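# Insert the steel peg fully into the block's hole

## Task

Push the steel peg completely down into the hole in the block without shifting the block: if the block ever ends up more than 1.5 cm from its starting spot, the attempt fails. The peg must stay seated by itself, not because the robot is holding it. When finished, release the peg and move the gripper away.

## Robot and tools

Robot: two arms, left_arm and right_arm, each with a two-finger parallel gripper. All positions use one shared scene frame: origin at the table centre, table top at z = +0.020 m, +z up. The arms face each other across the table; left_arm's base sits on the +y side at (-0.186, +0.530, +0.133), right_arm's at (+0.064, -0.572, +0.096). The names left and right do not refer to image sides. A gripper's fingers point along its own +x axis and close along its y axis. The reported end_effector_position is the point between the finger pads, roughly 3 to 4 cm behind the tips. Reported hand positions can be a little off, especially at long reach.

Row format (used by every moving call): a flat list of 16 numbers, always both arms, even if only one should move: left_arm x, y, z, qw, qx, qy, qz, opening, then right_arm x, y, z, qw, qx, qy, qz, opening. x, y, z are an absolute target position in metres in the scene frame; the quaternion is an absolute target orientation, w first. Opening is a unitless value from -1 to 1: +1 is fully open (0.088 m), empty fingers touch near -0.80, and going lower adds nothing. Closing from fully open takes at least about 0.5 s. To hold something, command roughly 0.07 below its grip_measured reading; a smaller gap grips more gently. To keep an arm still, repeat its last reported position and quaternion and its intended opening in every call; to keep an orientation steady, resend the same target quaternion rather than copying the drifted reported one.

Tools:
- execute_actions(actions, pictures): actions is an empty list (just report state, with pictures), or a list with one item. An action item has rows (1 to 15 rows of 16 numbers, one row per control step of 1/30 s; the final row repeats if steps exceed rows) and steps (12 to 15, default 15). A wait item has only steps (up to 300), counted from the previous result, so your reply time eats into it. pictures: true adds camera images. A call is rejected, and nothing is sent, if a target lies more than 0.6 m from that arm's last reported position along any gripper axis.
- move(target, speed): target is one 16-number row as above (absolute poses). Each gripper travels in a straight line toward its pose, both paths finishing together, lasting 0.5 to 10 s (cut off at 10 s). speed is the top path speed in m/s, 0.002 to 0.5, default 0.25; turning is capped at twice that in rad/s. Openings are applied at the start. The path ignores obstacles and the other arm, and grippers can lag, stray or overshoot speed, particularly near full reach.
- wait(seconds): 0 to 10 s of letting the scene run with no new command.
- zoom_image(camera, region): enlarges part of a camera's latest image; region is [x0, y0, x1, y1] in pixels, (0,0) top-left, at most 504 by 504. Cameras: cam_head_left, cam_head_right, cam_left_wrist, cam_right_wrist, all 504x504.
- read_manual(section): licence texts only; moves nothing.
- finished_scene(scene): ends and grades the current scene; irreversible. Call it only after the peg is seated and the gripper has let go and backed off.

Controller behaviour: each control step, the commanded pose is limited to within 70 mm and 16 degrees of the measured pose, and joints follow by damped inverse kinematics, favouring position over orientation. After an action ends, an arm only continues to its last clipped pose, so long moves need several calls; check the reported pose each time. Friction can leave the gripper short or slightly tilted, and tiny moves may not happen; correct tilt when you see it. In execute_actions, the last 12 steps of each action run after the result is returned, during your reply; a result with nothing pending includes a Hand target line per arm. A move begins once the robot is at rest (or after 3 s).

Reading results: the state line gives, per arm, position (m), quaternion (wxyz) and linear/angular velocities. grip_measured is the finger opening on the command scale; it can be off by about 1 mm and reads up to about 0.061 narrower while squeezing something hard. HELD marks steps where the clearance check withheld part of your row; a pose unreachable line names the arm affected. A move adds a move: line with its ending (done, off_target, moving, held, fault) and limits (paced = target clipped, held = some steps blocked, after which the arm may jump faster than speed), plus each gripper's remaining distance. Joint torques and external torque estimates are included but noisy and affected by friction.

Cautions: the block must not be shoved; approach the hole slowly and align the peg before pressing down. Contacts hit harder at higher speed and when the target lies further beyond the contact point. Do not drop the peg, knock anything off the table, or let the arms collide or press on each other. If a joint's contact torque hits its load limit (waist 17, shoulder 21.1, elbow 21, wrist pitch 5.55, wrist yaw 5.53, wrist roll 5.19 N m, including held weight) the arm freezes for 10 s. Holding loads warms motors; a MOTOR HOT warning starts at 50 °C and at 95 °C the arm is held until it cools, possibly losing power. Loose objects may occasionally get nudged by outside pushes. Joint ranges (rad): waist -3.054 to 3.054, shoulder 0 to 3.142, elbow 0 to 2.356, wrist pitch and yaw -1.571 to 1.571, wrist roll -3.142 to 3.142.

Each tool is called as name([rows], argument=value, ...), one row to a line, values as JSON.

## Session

execute_actions(actions=[])

Scene clock: 0.00 s of 4600.00 s.
left_arm: end_effector_position=(+0.2572, +0.3447, +0.2248) grip_measured=+1.000 end_effector_quat_wxyz=(-0.521, +0.670, -0.453, -0.271) end_effector_velocity=(+0.002, +0.002, +0.001) end_effector_angular_velocity=(+0.018, -0.016, +0.003) | right_arm: end_effector_position=(-0.2763, -0.2176, +0.2191) grip_measured=+1.000 end_effector_quat_wxyz=(+0.223, -0.312, +0.351, +0.854) end_effector_velocity=(-0.001, +0.002, +0.003) end_effector_angular_velocity=(+0.020, +0.016, +0.007)
Joint positions: left_arm=[ 1.094  1.97   1.44  -0.478  0.155 -1.929  0.088] | right_arm=[ 0.532  1.96   1.446 -0.392 -0.503  0.139  0.088]
Joint velocities: left_arm=[-0.002 -0.002 -0.002  0.007 -0.022  0.007  0.   ] | right_arm=[-0.002 -0.002 -0.002  0.022 -0.007 -0.007  0.   ]
Joint torques (N m, as the arm reports them, + toward a larger angle): no reading
External joint torques (N m, as the arm's controller estimates them; a push from outside toward a larger angle lowers the number): no reading
Heat: left arm: hottest shoulder 25 °C (+0.0 °C/min); right arm: hottest shoulder 26 °C (+0.0 °C/min).
Hand target (left_arm): +0.257, +0.345, +0.225; -0.521, +0.670, -0.453, -0.271
Hand target (right_arm): -0.276, -0.218, +0.219; +0.223, -0.312, +0.351, +0.854
camera_calibration (this result's frames):
cam_left_wrist: T_world_to_cam=[[0.880378, 0.0946948, 0.464723, -0.359359], [-0.239413, -0.757122, 0.607823, 0.21256], [0.40941, -0.646374, -0.643882, 0.33188], [0, 0, 0, 1]] pos_world=[0.231386, 0.409482, 0.251495]
cam_right_wrist: T_world_to_cam=[[0.614845, 0.609062, -0.501009, 0.425042], [0.551199, -0.786222, -0.279349, 0.0710055], [-0.564045, -0.104399, -0.819118, 0.0854962], [0, 0, 0, 1]] pos_world=[-0.252249, -0.194125, 0.302817]

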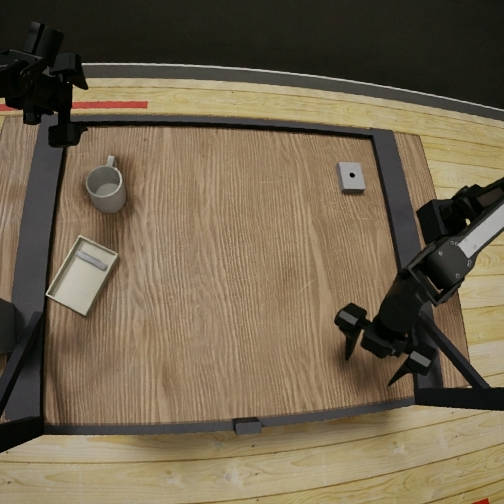

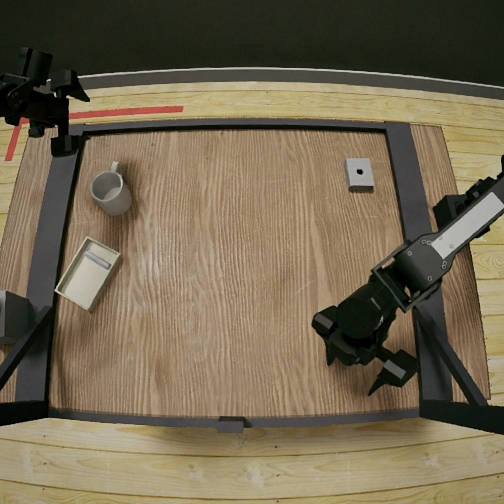

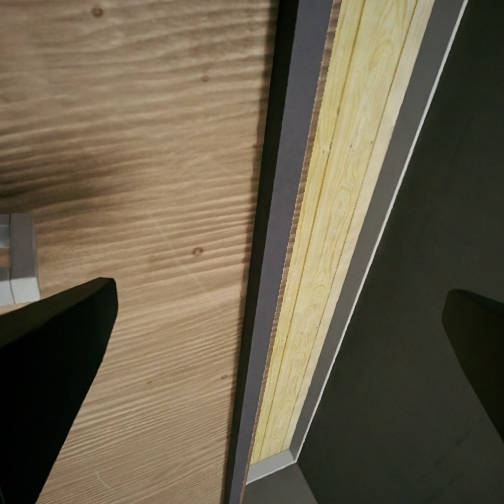

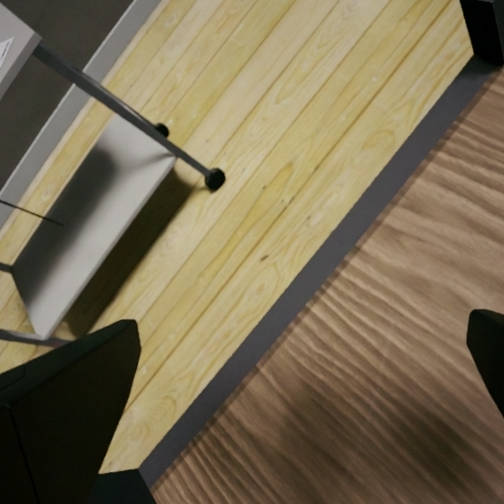

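move(target=[0.08,0.32,0.22,0.683,0.183,0.683,-0.183,0.1,-0.1,-0.15,0.2,0.455,-0.455,-0.542,0.542,0.1], speed=0.25)

move(target=[-0.021,0.316,0.14,0.348,0.615,0.348,-0.615,-0.1,-0.05,-0.06,0.125,0.1665,-0.621,-0.740,0.198,0.1], speed=0.25)

Scene clock: 5.53 s of 4600.00 s.
left_arm: end_effector_position=(+0.0822, +0.3182, +0.2160) grip_measured=+0.103 end_effector_quat_wxyz=(+0.681, +0.179, +0.686, -0.183) end_effector_velocity=(-0.004, +0.004, -0.001) end_effector_angular_velocity=(+0.022, +0.017, +0.005) | right_arm: end_effector_position=(-0.1018, -0.1494, +0.2067) grip_measured=+0.102 end_effector_quat_wxyz=(+0.461, -0.445, -0.543, +0.543) end_effector_velocity=(+0.000, -0.000, -0.000) end_effector_angular_velocity=(+0.006, -0.021, +0.005)
Joint positions: left_arm=[ 0.776  1.865  1.404 -1.114  0.008 -0.149  0.044] | right_arm=[ 0.384  2.046  0.641  1.423  0.29  -1.561  0.044]
Joint velocities: left_arm=[-0.002  0.002 -0.002 -0.022 -0.007 -0.007 -0.   ] | right_arm=[-0.002  0.002 -0.002  0.007 -0.007 -0.022 -0.   ]
Joint torques (N m, as the arm reports them, + toward a larger angle): left_arm=[-0.19 -8.71  4.16  0.14 -0.08  0.21] | right_arm=[-0.29 -6.73  3.88  1.47 -0.12 -0.1 ]
External joint torques (N m, as the arm's controller estimates them; a push from outside toward a larger angle lowers the number): left_arm=[-0.19 -1.15 -1.24 -0.15 -0.07  0.21] | right_arm=[-0.29  0.97 -0.2  -0.33 -0.11 -0.16]
Heat: left arm: hottest shoulder 27 °C (+21.7 °C/min); right arm: hottest shoulder 27 °C (+10.8 °C/min).
Hand target (left_arm): +0.080, +0.319, +0.219; +0.682, +0.182, +0.683, -0.185
Hand target (right_arm): -0.100, -0.150, +0.200; +0.456, -0.452, -0.542, +0.543
Off the commanded pose (left_arm): 0.005 m, 1 deg.
Off the commanded pose (right_arm): 0.007 m, 1 deg.
Kept back: nothing.
move: done
camera_calibration (this result's frames):
cam_left_wrist: T_world_to_cam=[[-0.456379, -0.889049, 0.0361852, 0.316754], [-0.819312, 0.435747, 0.372629, -0.125173], [-0.347053, 0.140413, -0.927275, 0.253713], [0, 0, 0, 1]] pos_world=[0.130056, 0.300529, 0.270443]
cam_right_wrist: T_world_to_cam=[[0.0755791, 0.00662247, 0.997118, -0.184537], [0.985882, -0.150333, -0.073729, 0.121707], [0.149412, 0.988613, -0.017891, 0.251194], [0, 0, 0, 1]] pos_world=[-0.143573, -0.228815, 0.197473]

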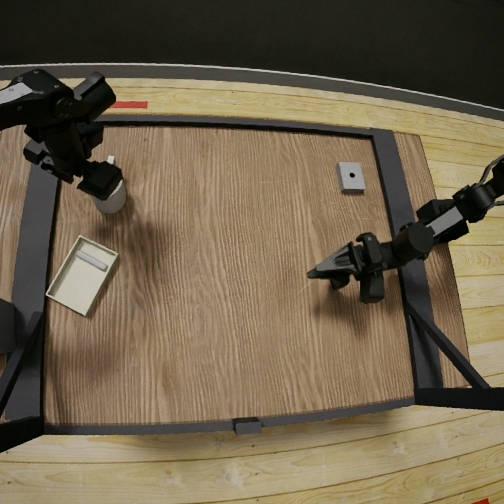

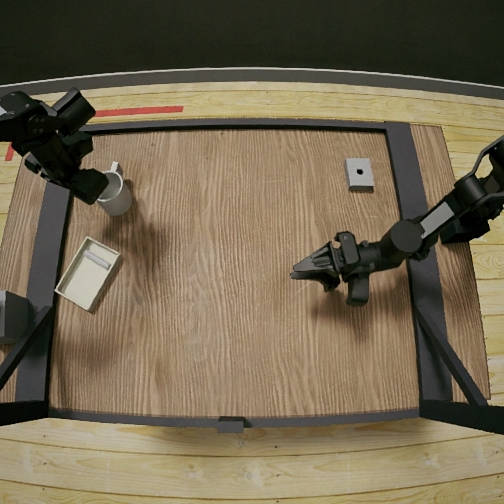

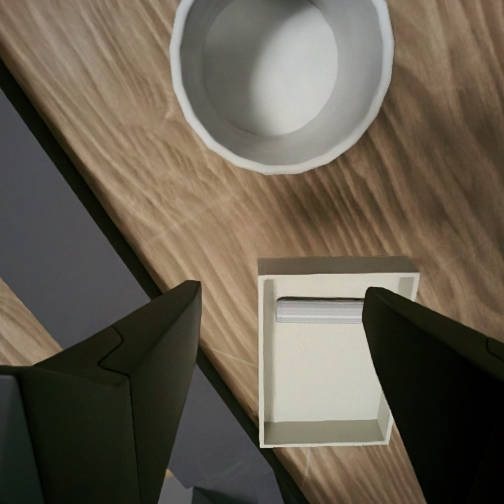

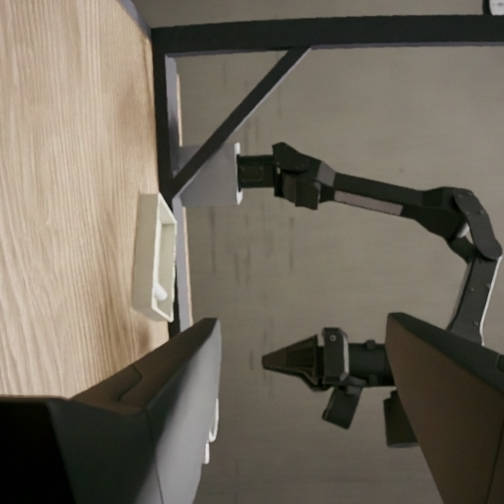

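Scene clock: 9.13 s of 4600.00 s.
left_arm: end_effector_position=(-0.0199, +0.3149, +0.1379) grip_measured=-0.097 end_effector_quat_wxyz=(+0.349, +0.612, +0.354, -0.615) end_effector_velocity=(-0.006, +0.002, +0.000) end_effector_angular_velocity=(+0.004, +0.031, -0.010) | right_arm: end_effector_position=(-0.0518, -0.0601, +0.1319) grip_measured=+0.102 end_effector_quat_wxyz=(-0.173, +0.619, +0.740, -0.196) end_effector_velocity=(+0.002, +0.002, +0.003) end_effector_angular_velocity=(+0.016, -0.019, -0.000)
Joint positions: left_arm=[ 0.53   1.74   0.907 -0.745  0.003  1.19   0.034] | right_arm=[ 0.157  2.455  0.979  1.489  0.068 -2.613  0.044]
Joint velocities: left_arm=[-0.002 -0.002 -0.002 -0.022  0.022  0.007 -0.   ] | right_arm=[-0.007  0.002  0.007  0.007 -0.007 -0.022 -0.   ]
Joint torques (N m, as the arm reports them, + toward a larger angle): left_arm=[-0.24 -6.89  3.14  0.46  0.01  0.2 ] | right_arm=[-0.24 -8.66  4.83  1.21 -0.19 -0.14]
External joint torques (N m, as the arm's controller estimates them; a push from outside toward a larger angle lowers the number): left_arm=[-0.22 -1.04 -1.48  0.19 -0.05  0.2 ] | right_arm=[-0.17  1.09  1.11 -0.59 -0.2  -0.16]
Heat: left arm: hottest shoulder 27 °C (+13.1 °C/min); right arm: hottest shoulder 28 °C (+13.1 °C/min).
Hand target (left_arm): -0.021, +0.315, +0.140; +0.349, +0.615, +0.348, -0.616
Hand target (right_arm): -0.051, -0.060, +0.126; -0.167, +0.621, +0.740, -0.198
Off the commanded pose (left_arm): 0.003 m, 1 deg.
Off the commanded pose (right_arm): 0.007 m, 1 deg.
Kept back: nothing.
move: done
camera_calibration (this result's frames):
cam_left_wrist: T_world_to_cam=[[-0.882146, 0.469461, 0.0377504, -0.166459], [0.449141, 0.814417, 0.367421, -0.271569], [0.141745, 0.341074, -0.929288, 0.0931853], [0, 0, 0, 1]] pos_world=[-0.0380776, 0.267533, 0.19266]
cam_right_wrist: T_world_to_cam=[[-0.818561, -0.141254, 0.556781, -0.111405], [0.573992, -0.238503, 0.783358, -0.0593715], [0.0221415, 0.960814, 0.276308, 0.107047], [0, 0, 0, 1]] pos_world=[-0.0594829, -0.132749, 0.0789591]

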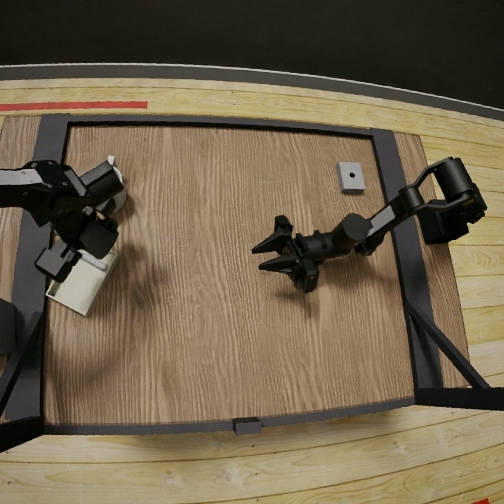

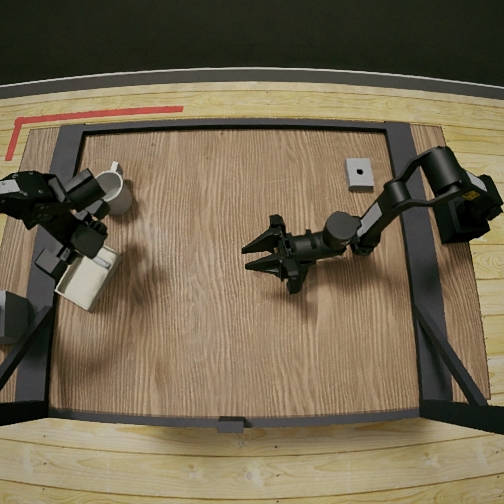

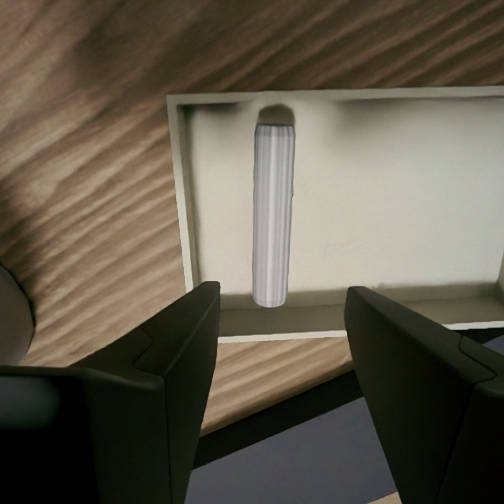

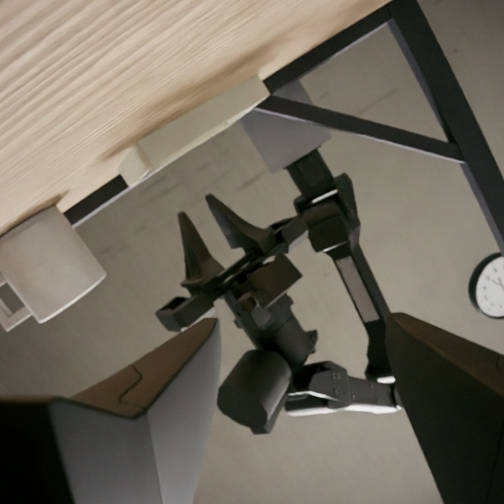

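move(target=[-0.0155,0.325,0.066,0.348,0.615,0.348,-0.615,-0.27,-0.05,-0.06,0.125,0.1665,-0.621,-0.740,0.198,0.1], speed=0.04)

Scene clock: 11.80 s of 4600.00 s.
left_arm: end_effector_position=(-0.0142, +0.3217, +0.0691) grip_measured=-0.267 end_effector_quat_wxyz=(+0.353, +0.615, +0.345, -0.615) end_effector_velocity=(-0.000, -0.003, +0.001) end_effector_angular_velocity=(-0.014, -0.002, +0.005) | right_arm: end_effector_position=(-0.0514, -0.0600, +0.1313) grip_measured=+0.102 end_effector_quat_wxyz=(-0.172, +0.619, +0.741, -0.196) end_effector_velocity=(+0.000, -0.000, -0.001) end_effector_angular_velocity=(-0.003, -0.023, +0.005)
Joint positions: left_arm=[ 0.561  1.922  0.783 -0.421  0.002  1.227  0.026] | right_arm=[ 0.155  2.456  0.98   1.489  0.066 -2.614  0.044]
Joint velocities: left_arm=[-0.002 -0.007 -0.002  0.007  0.007 -0.007  0.   ] | right_arm=[-0.002 -0.002 -0.002 -0.007 -0.007 -0.022 -0.   ]
Joint torques (N m, as the arm reports them, + toward a larger angle): left_arm=[ 0.18 -4.79  2.44  0.44  0.01  0.22] | right_arm=[-0.26 -8.55  4.67  1.42 -0.13 -0.13]
External joint torques (N m, as the arm's controller estimates them; a push from outside toward a larger angle lowers the number): left_arm=[ 0.16  1.35 -1.15  0.14 -0.05  0.22] | right_arm=[-0.24  1.19  0.99 -0.38 -0.13 -0.16]
Heat: left arm: hottest shoulder 27 °C (+10.2 °C/min); right arm: hottest shoulder 28 °C (+10.2 °C/min).
Hand target (left_arm): -0.015, +0.325, +0.066; +0.348, +0.616, +0.348, -0.615
Hand target (right_arm): -0.050, -0.060, +0.125; -0.167, +0.621, +0.740, -0.198
Off the commanded pose (left_arm): 0.005 m, 1 deg.
Off the commanded pose (right_arm): 0.006 m, 1 deg.
Kept back: nothing.
move: done
camera_calibration (this result's frames):
cam_left_wrist: T_world_to_cam=[[-0.879446, 0.475555, 0.0205623, -0.162782], [0.449872, 0.816283, 0.36235, -0.254638], [0.155533, 0.327918, -0.931815, 0.0306954], [0, 0, 0, 1]] pos_world=[-0.0333775, 0.275203, 0.124218]
cam_right_wrist: T_world_to_cam=[[-0.819089, -0.141017, 0.556064, -0.11065], [0.573263, -0.237526, 0.784188, -0.0591356], [0.0214963, 0.961091, 0.275395, 0.107248], [0, 0, 0, 1]] pos_world=[-0.0590372, -0.132725, 0.0783662]

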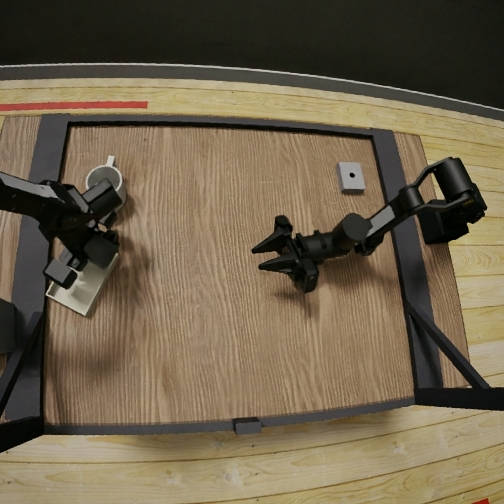

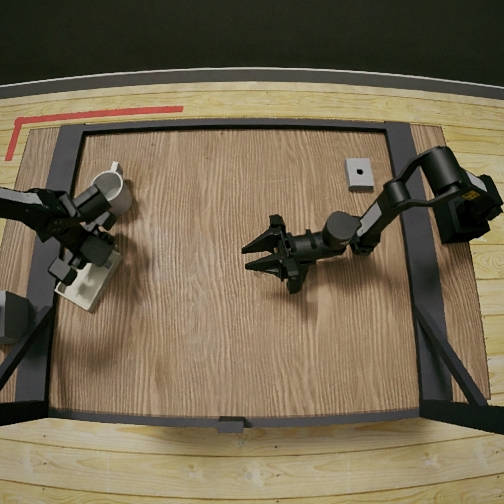

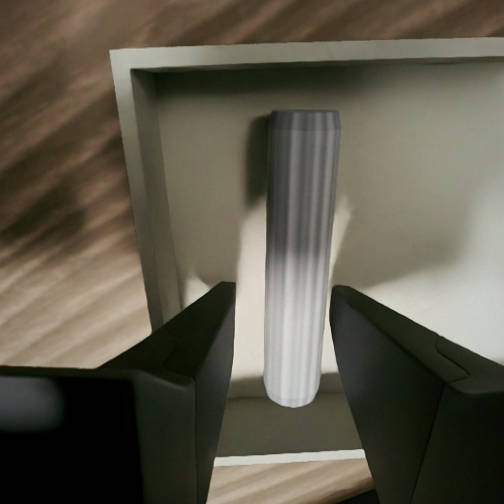

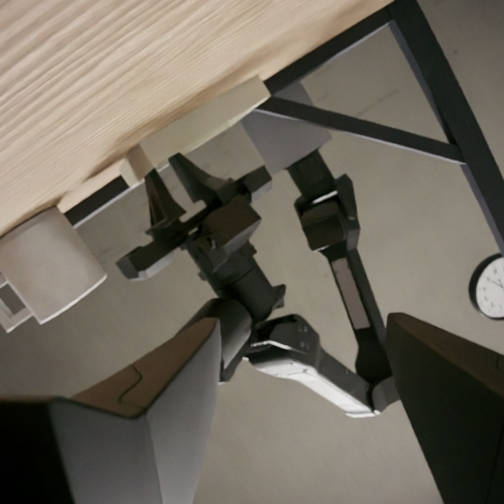

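move(target=[-0.0165,0.3245,0.063,0.348,0.615,0.348,-0.615,-0.27,-0.05,-0.06,0.125,0.1665,-0.621,-0.740,0.198,0.1], speed=0.02)

move(target=[-0.0165,0.3235,0.065,0.348,0.615,0.348,-0.615,-0.62,-0.05,-0.06,0.125,0.1665,-0.621,-0.740,0.198,0.1], speed=0.02)

move(target=[-0.0165,0.32,0.15,0.348,0.615,0.348,-0.615,-0.62,-0.058,-0.015,0.118,0.1665,-0.621,-0.740,0.198,0.1], speed=0.1)

move(target=[-0.07,0.09,0.16,0.542,0.455,0.542,-0.455,-0.62,-0.058,-0.015,0.118,0.1665,-0.621,-0.740,0.198,0.1], speed=0.15)

Scene clock: 13.10 s of 4600.00 s.
left_arm: end_effector_position=(-0.0146, +0.3221, +0.0660) grip_measured=-0.267 end_effector_quat_wxyz=(+0.353, +0.615, +0.345, -0.615) end_effector_velocity=(-0.000, -0.001, +0.000) end_effector_angular_velocity=(-0.001, -0.010, +0.000) | right_arm: end_effector_position=(-0.0514, -0.0600, +0.1313) grip_measured=+0.102 end_effector_quat_wxyz=(-0.172, +0.619, +0.741, -0.196) end_effector_velocity=(-0.000, +0.001, -0.003) end_effector_angular_velocity=(-0.018, +0.003, +0.005)
Joint positions: left_arm=[ 0.561  1.931  0.778 -0.407  0.002  1.227  0.026] | right_arm=[ 0.155  2.456  0.98   1.489  0.066 -2.614  0.044]
Joint velocities: left_arm=[-0.007 -0.002 -0.002  0.007 -0.007 -0.007 -0.   ] | right_arm=[-0.002 -0.002  0.002 -0.022 -0.007  0.007  0.   ]
Joint torques (N m, as the arm reports them, + toward a larger angle): left_arm=[-0.15 -5.01  2.42  0.51  0.04  0.09] | right_arm=[-0.2  -8.54  4.62  1.4  -0.12 -0.12]
External joint torques (N m, as the arm's controller estimates them; a push from outside toward a larger angle lowers the number): left_arm=[-0.12  1.16 -1.17  0.19 -0.02  0.09] | right_arm=[-0.2   1.19  0.92 -0.39 -0.12 -0.14]
Heat: left arm: hottest shoulder 27 °C (+9.2 °C/min); right arm: hottest shoulder 29 °C (+13.7 °C/min).
Hand target (left_arm): -0.017, +0.324, +0.063; +0.348, +0.615, +0.348, -0.615
Hand target (right_arm): -0.050, -0.060, +0.125; -0.166, +0.621, +0.740, -0.198
Off the commanded pose (left_arm): 0.004 m, 1 deg.
Off the commanded pose (right_arm): 0.006 m, 1 deg.
Kept back: nothing.
move: done
camera_calibration (this result's frames):
cam_left_wrist: T_world_to_cam=[[-0.879451, 0.475561, 0.0202089, -0.163187], [0.449784, 0.816389, 0.362219, -0.253725], [0.155759, 0.327644, -0.931874, 0.0278238], [0, 0, 0, 1]] pos_world=[-0.0337275, 0.275627, 0.12113]
cam_right_wrist: T_world_to_cam=[[-0.819089, -0.141017, 0.556064, -0.11065], [0.573263, -0.237526, 0.784188, -0.0591356], [0.0214963, 0.961091, 0.275395, 0.107248], [0, 0, 0, 1]] pos_world=[-0.0590372, -0.132725, 0.0783662]

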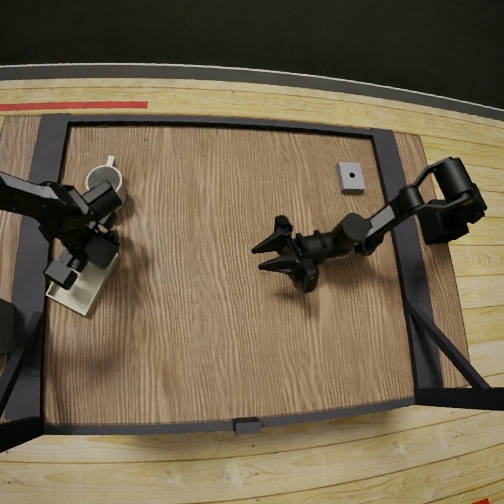

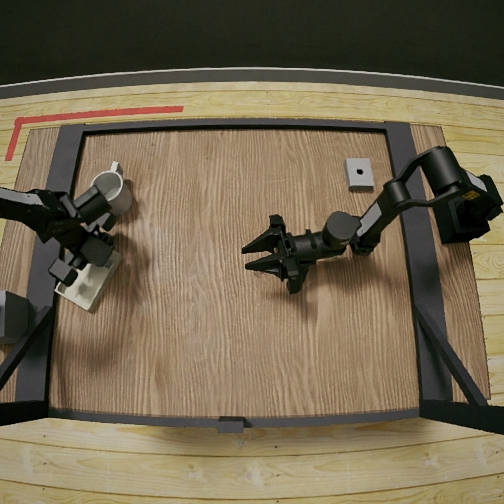

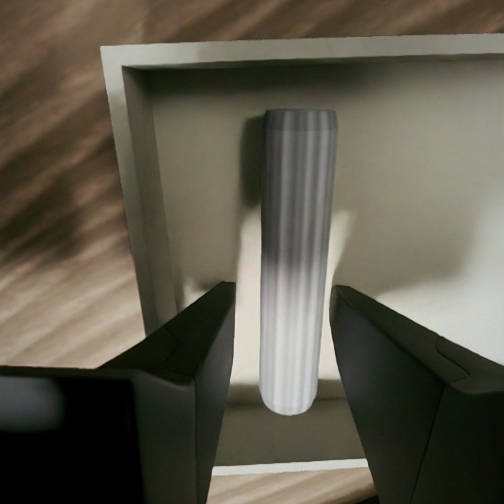

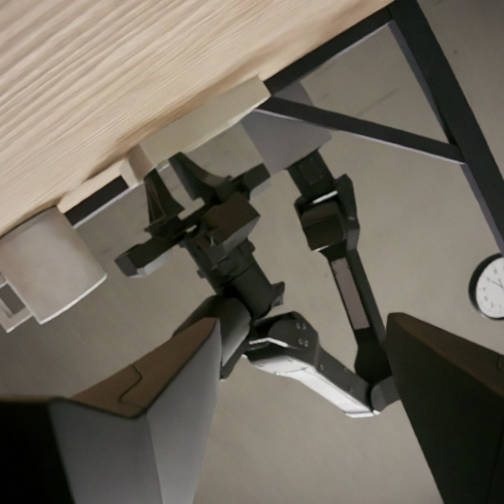

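Scene clock: 13.80 s of 4600.00 s.
left_arm: end_effector_position=(-0.0149, +0.3226, +0.0660) grip_measured=-0.518 end_effector_quat_wxyz=(+0.352, +0.615, +0.346, -0.615) end_effector_velocity=(-0.002, +0.005, -0.002) end_effector_angular_velocity=(+0.027, -0.006, +0.000) | right_arm: end_effector_position=(-0.0514, -0.0600, +0.1313) grip_measured=+0.102 end_effector_quat_wxyz=(-0.172, +0.619, +0.741, -0.196) end_effector_velocity=(+0.005, +0.001, -0.001) end_effector_angular_velocity=(-0.008, +0.006, -0.015)
Joint positions: left_arm=[ 0.561  1.931  0.778 -0.409  0.002  1.227  0.014] | right_arm=[ 0.155  2.456  0.98   1.489  0.066 -2.614  0.044]
Joint velocities: left_arm=[-0.007  0.002 -0.007 -0.007 -0.022 -0.007 -0.   ] | right_arm=[-0.007 -0.002 -0.002 -0.007  0.007  0.007 -0.   ]
Joint torques (N m, as the arm reports them, + toward a larger angle): left_arm=[-0.32 -5.44  2.93  0.03  0.03  0.01] | right_arm=[-0.27 -8.54  4.65  1.42 -0.14 -0.13]
External joint torques (N m, as the arm's controller estimates them; a push from outside toward a larger angle lowers the number): left_arm=[-0.31  0.65 -0.59 -0.27 -0.02  0.01] | right_arm=[-0.2   1.23  0.94 -0.39 -0.15 -0.15]
Heat: left arm: hottest shoulder 27 °C (+8.7 °C/min); right arm: hottest shoulder 29 °C (+13.0 °C/min).
Hand target (left_arm): -0.016, +0.324, +0.065; +0.348, +0.615, +0.348, -0.615
Hand target (right_arm): -0.050, -0.060, +0.125; -0.166, +0.621, +0.740, -0.198
Off the commanded pose (left_arm): 0.002 m, 1 deg.
Off the commanded pose (right_arm): 0.006 m, 1 deg.
Kept back: nothing.
move: done
camera_calibration (this result's frames):
cam_left_wrist: T_world_to_cam=[[-0.879414, 0.475516, 0.0226827, -0.163875], [0.4504, 0.815642, 0.363136, -0.253733], [0.154176, 0.329563, -0.93146, 0.027059], [0, 0, 0, 1]] pos_world=[-0.0340046, 0.275963, 0.121061]
cam_right_wrist: T_world_to_cam=[[-0.819038, -0.14133, 0.55606, -0.110713], [0.57335, -0.237309, 0.78419, -0.0590884], [0.0211284, 0.961099, 0.275396, 0.10724], [0, 0, 0, 1]] pos_world=[-0.0590657, -0.132738, 0.0783661]

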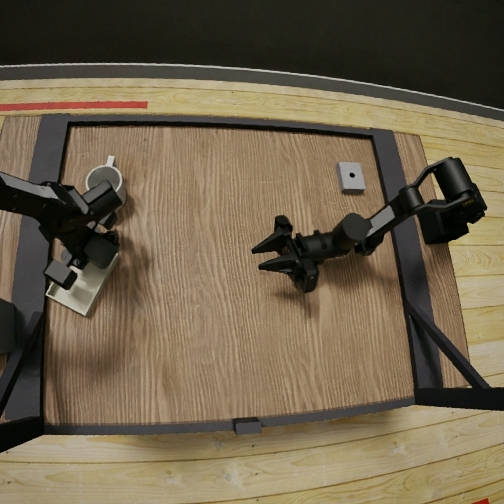

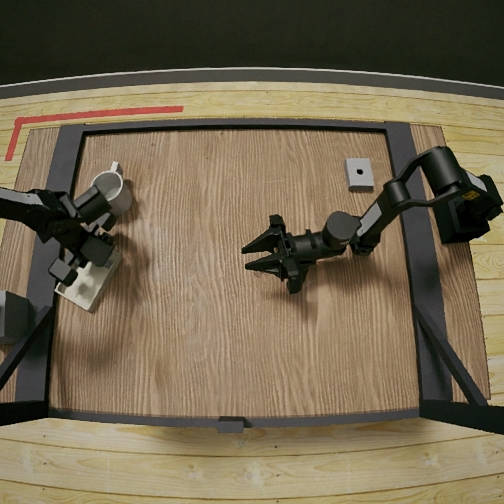

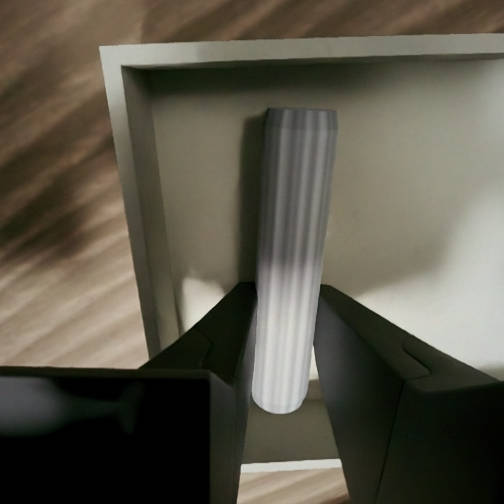

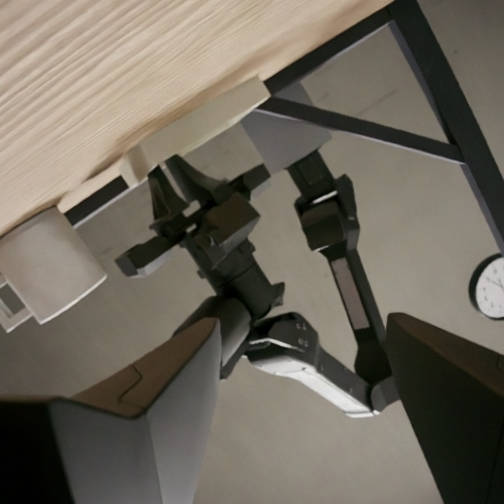

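Scene clock: 15.03 s of 4600.00 s.
left_arm: end_effector_position=(-0.0193, +0.3241, +0.1442) grip_measured=-0.518 end_effector_quat_wxyz=(+0.340, +0.614, +0.354, -0.618) end_effector_velocity=(-0.003, +0.001, +0.000) end_effector_angular_velocity=(+0.001, +0.010, +0.020) | right_arm: end_effector_position=(-0.0595, -0.0154, +0.1255) grip_measured=+0.102 end_effector_quat_wxyz=(-0.173, +0.619, +0.741, -0.196) end_effector_velocity=(+0.000, -0.001, -0.007) end_effector_angular_velocity=(-0.027, +0.001, +0.005)
Joint positions: left_arm=[ 0.552  1.712  0.903 -0.783  0.002  1.225  0.014] | right_arm=[ 0.149  2.547  1.204  1.357  0.06  -2.614  0.044]
Joint velocities: left_arm=[-0.002 -0.002 -0.002 -0.007  0.007 -0.022 -0.   ] | right_arm=[-0.002  0.002 -0.002 -0.022 -0.007  0.007  0.   ]
Joint torques (N m, as the arm reports them, + toward a larger angle): left_arm=[-0.3  -7.03  5.64  0.06  0.02 -0.15] | right_arm=[-0.29 -9.41  5.61  1.26 -0.15 -0.11]
External joint torques (N m, as the arm's controller estimates them; a push from outside toward a larger angle lowers the number): left_arm=[-0.29 -1.33  0.96 -0.18 -0.03 -0.15] | right_arm=[-0.23  1.37  1.29 -0.52 -0.16 -0.13]
Heat: left arm: hottest shoulder 28 °C (+12.0 °C/min); right arm: hottest shoulder 29 °C (+12.0 °C/min).
Hand target (left_arm): -0.017, +0.320, +0.150; +0.348, +0.615, +0.348, -0.616
Hand target (right_arm): -0.058, -0.015, +0.118; -0.167, +0.621, +0.740, -0.198
Off the commanded pose (left_arm): 0.008 m, 1 deg.
Off the commanded pose (right_arm): 0.008 m, 1 deg.
Kept back: nothing.
move: done
camera_calibration (this result's frames):
cam_left_wrist: T_world_to_cam=[[-0.875641, 0.480381, 0.049863, -0.175679], [0.46249, 0.804302, 0.373096, -0.27894], [0.139123, 0.349759, -0.926452, 0.0925646], [0, 0, 0, 1]] pos_world=[-0.0377024, 0.27637, 0.198588]
cam_right_wrist: T_world_to_cam=[[-0.818884, -0.142058, 0.556101, -0.107829], [0.573552, -0.238995, 0.78353, -0.039247], [0.0215986, 0.960573, 0.277187, 0.0659377], [0, 0, 0, 1]] pos_world=[-0.0672135, -0.0880358, 0.072438]

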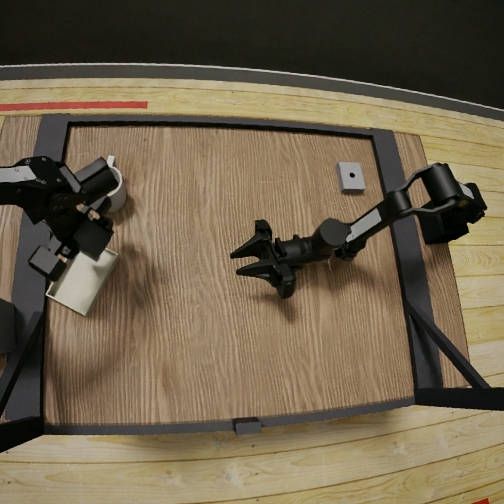

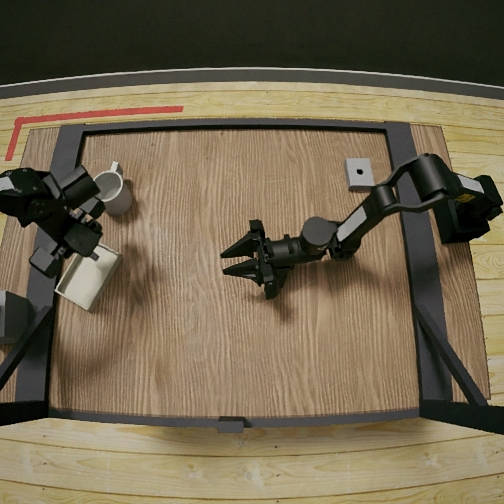

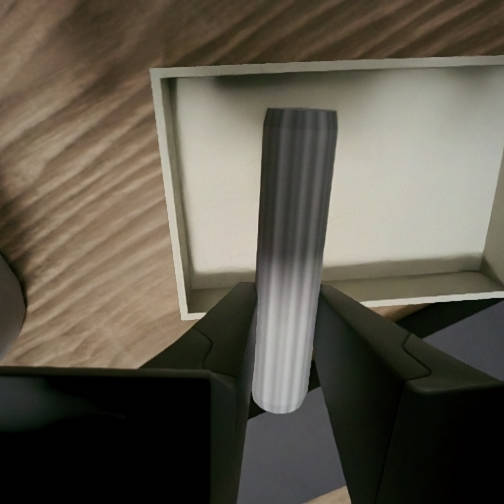

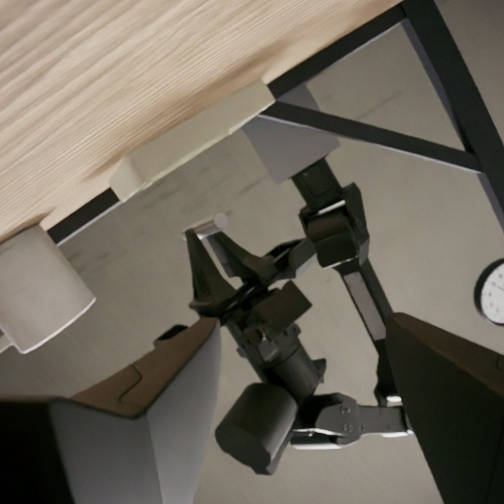

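Scene clock: 17.83 s of 4600.00 s.
left_arm: end_effector_position=(-0.0700, +0.0920, +0.1616) grip_measured=-0.518 end_effector_quat_wxyz=(+0.539, +0.455, +0.541, -0.458) end_effector_velocity=(+0.000, -0.002, +0.003) end_effector_angular_velocity=(+0.004, -0.006, +0.005) | right_arm: end_effector_position=(-0.0594, -0.0154, +0.1252) grip_measured=+0.102 end_effector_quat_wxyz=(-0.173, +0.619, +0.741, -0.196) end_effector_velocity=(-0.002, -0.001, +0.000) end_effector_angular_velocity=(-0.006, -0.009, +0.019)
Joint positions: left_arm=[ 0.131  2.348  1.928 -1.15   0.005  0.092  0.014] | right_arm=[ 0.149  2.548  1.204  1.357  0.059 -2.614  0.044]
Joint velocities: left_arm=[-0.002  0.007  0.027 -0.022 -0.007 -0.007 -0.   ] | right_arm=[-0.002 -0.007 -0.007 -0.007 -0.022 -0.007 -0.   ]
Joint torques (N m, as the arm reports them, + toward a larger angle): left_arm=[-0.17 -9.24  6.53  0.09 -0.04 -0.21] | right_arm=[-0.22 -9.55  5.76  1.24 -0.17 -0.12]
External joint torques (N m, as the arm's controller estimates them; a push from outside toward a larger angle lowers the number): left_arm=[-0.09  1.36  1.07 -0.23 -0.04 -0.22] | right_arm=[-0.24  1.35  1.37 -0.56 -0.16 -0.15]
Heat: left arm: hottest shoulder 28 °C (+10.1 °C/min); right arm: hottest shoulder 30 °C (+13.5 °C/min).
Hand target (left_arm): -0.069, +0.090, +0.161; +0.542, +0.453, +0.541, -0.456
Hand target (right_arm): -0.058, -0.015, +0.118; -0.166, +0.621, +0.740, -0.198
Off the commanded pose (left_arm): 0.002 m, 0 deg.
Off the commanded pose (right_arm): 0.007 m, 1 deg.
Kept back: nothing.
move: done
camera_calibration (this result's frames):
cam_left_wrist: T_world_to_cam=[[-0.977341, -0.208856, 0.0344138, -0.0506292], [-0.182035, 0.912284, 0.36688, -0.129283], [-0.10802, 0.352303, -0.929631, 0.179853], [0, 0, 0, 1]] pos_world=[-0.0535883, 0.0440062, 0.216371]
cam_right_wrist: T_world_to_cam=[[-0.818986, -0.141646, 0.556057, -0.107526], [0.573409, -0.238414, 0.783812, -0.0391427], [0.0215483, 0.960778, 0.276479, 0.066094], [0, 0, 0, 1]] pos_world=[-0.0670416, -0.0880645, 0.0721974]

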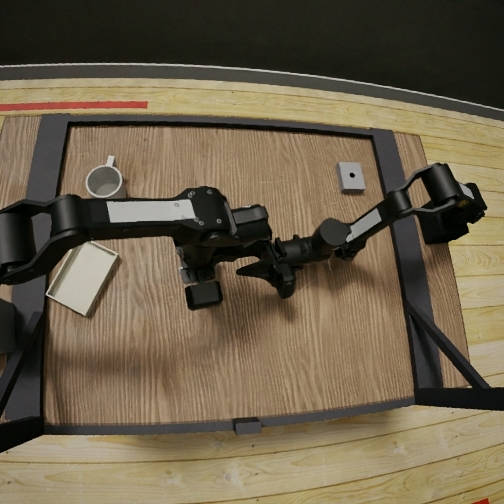

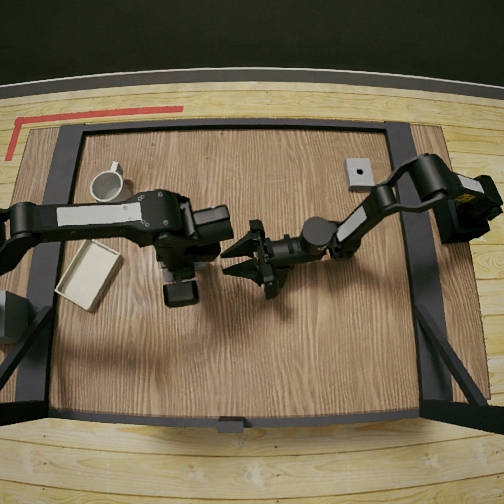

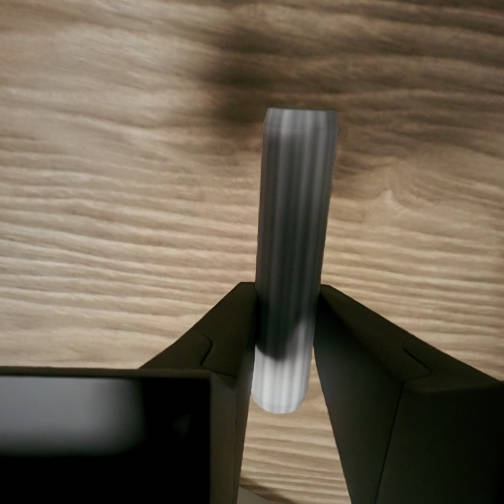

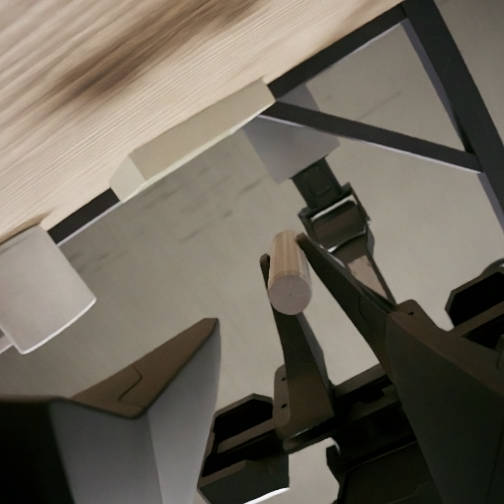

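move(target=[-0.07,0.09,0.16,0.542,0.455,0.542,-0.455,-0.62,-0.0692,0.046,0.117,0.1665,-0.621,-0.740,0.198,0.0], speed=0.04)

Scene clock: 20.03 s of 4600.00 s.
left_arm: end_effector_position=(-0.0696, +0.0920, +0.1613) grip_measured=-0.518 end_effector_quat_wxyz=(+0.540, +0.455, +0.542, -0.456) end_effector_velocity=(+0.002, +0.003, -0.002) end_effector_angular_velocity=(+0.014, -0.004, +0.010) | right_arm: end_effector_position=(-0.0711, +0.0456, +0.1261) grip_measured=+0.002 end_effector_quat_wxyz=(-0.173, +0.619, +0.741, -0.195) end_effector_velocity=(+0.002, +0.003, +0.002) end_effector_angular_velocity=(+0.001, +0.008, -0.010)
Joint positions: left_arm=[ 0.131  2.35   1.93  -1.152  0.002  0.089  0.014] | right_arm=[ 0.143  2.674  1.545  1.145  0.054 -2.614  0.039]
Joint velocities: left_arm=[ 0.002  0.002 -0.002 -0.007 -0.007 -0.007 -0.   ] | right_arm=[-0.002  0.002  0.012 -0.007  0.007  0.007 -0.   ]
Joint torques (N m, as the arm reports them, + toward a larger angle): left_arm=[-0.29 -9.25  6.22  0.28 -0.03 -0.18] | right_arm=[ -0.25 -10.89   7.18   1.2   -0.14  -0.1 ]
External joint torques (N m, as the arm's controller estimates them; a push from outside toward a larger angle lowers the number): left_arm=[-0.44  1.34  0.75 -0.06 -0.02 -0.18] | right_arm=[-0.23  1.61  1.72 -0.63 -0.14 -0.12]
Heat: left arm: hottest shoulder 29 °C (+12.0 °C/min); right arm: hottest shoulder 30 °C (+12.0 °C/min).
Hand target (left_arm): -0.070, +0.090, +0.160; +0.541, +0.455, +0.542, -0.455
Hand target (right_arm): -0.069, +0.046, +0.117; -0.167, +0.621, +0.740, -0.198
Off the commanded pose (left_arm): 0.002 m, 0 deg.
Off the commanded pose (right_arm): 0.009 m, 1 deg.
Kept back: nothing.
move: off_target (right_arm)
camera_calibration (this result's frames):
cam_left_wrist: T_world_to_cam=[[-0.976852, -0.211537, 0.0318211, -0.0495183], [-0.185273, 0.910995, 0.368458, -0.129533], [-0.106931, 0.354033, -0.9291, 0.179464], [0, 0, 0, 1]] pos_world=[-0.0531807, 0.043993, 0.216043]
cam_right_wrist: T_world_to_cam=[[-0.818738, -0.142895, 0.556102, -0.108935], [0.573759, -0.240175, 0.783018, -0.0183775], [0.0216726, 0.960155, 0.278627, 0.00717384], [0, 0, 0, 1]] pos_world=[-0.0788003, -0.026868, 0.07297]

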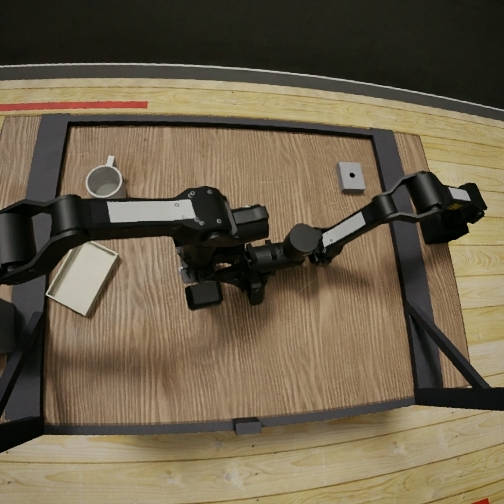

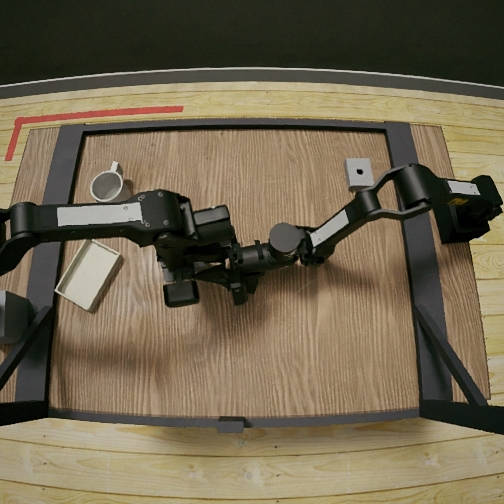

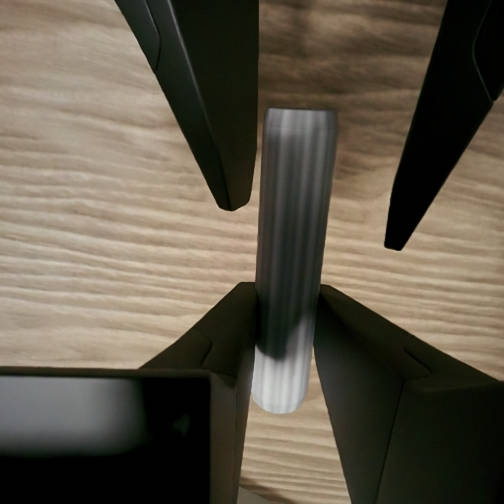

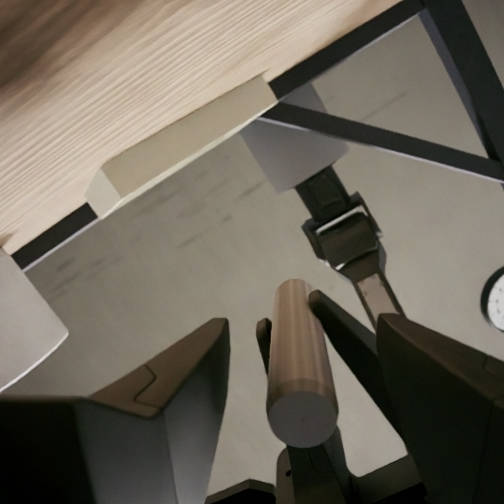

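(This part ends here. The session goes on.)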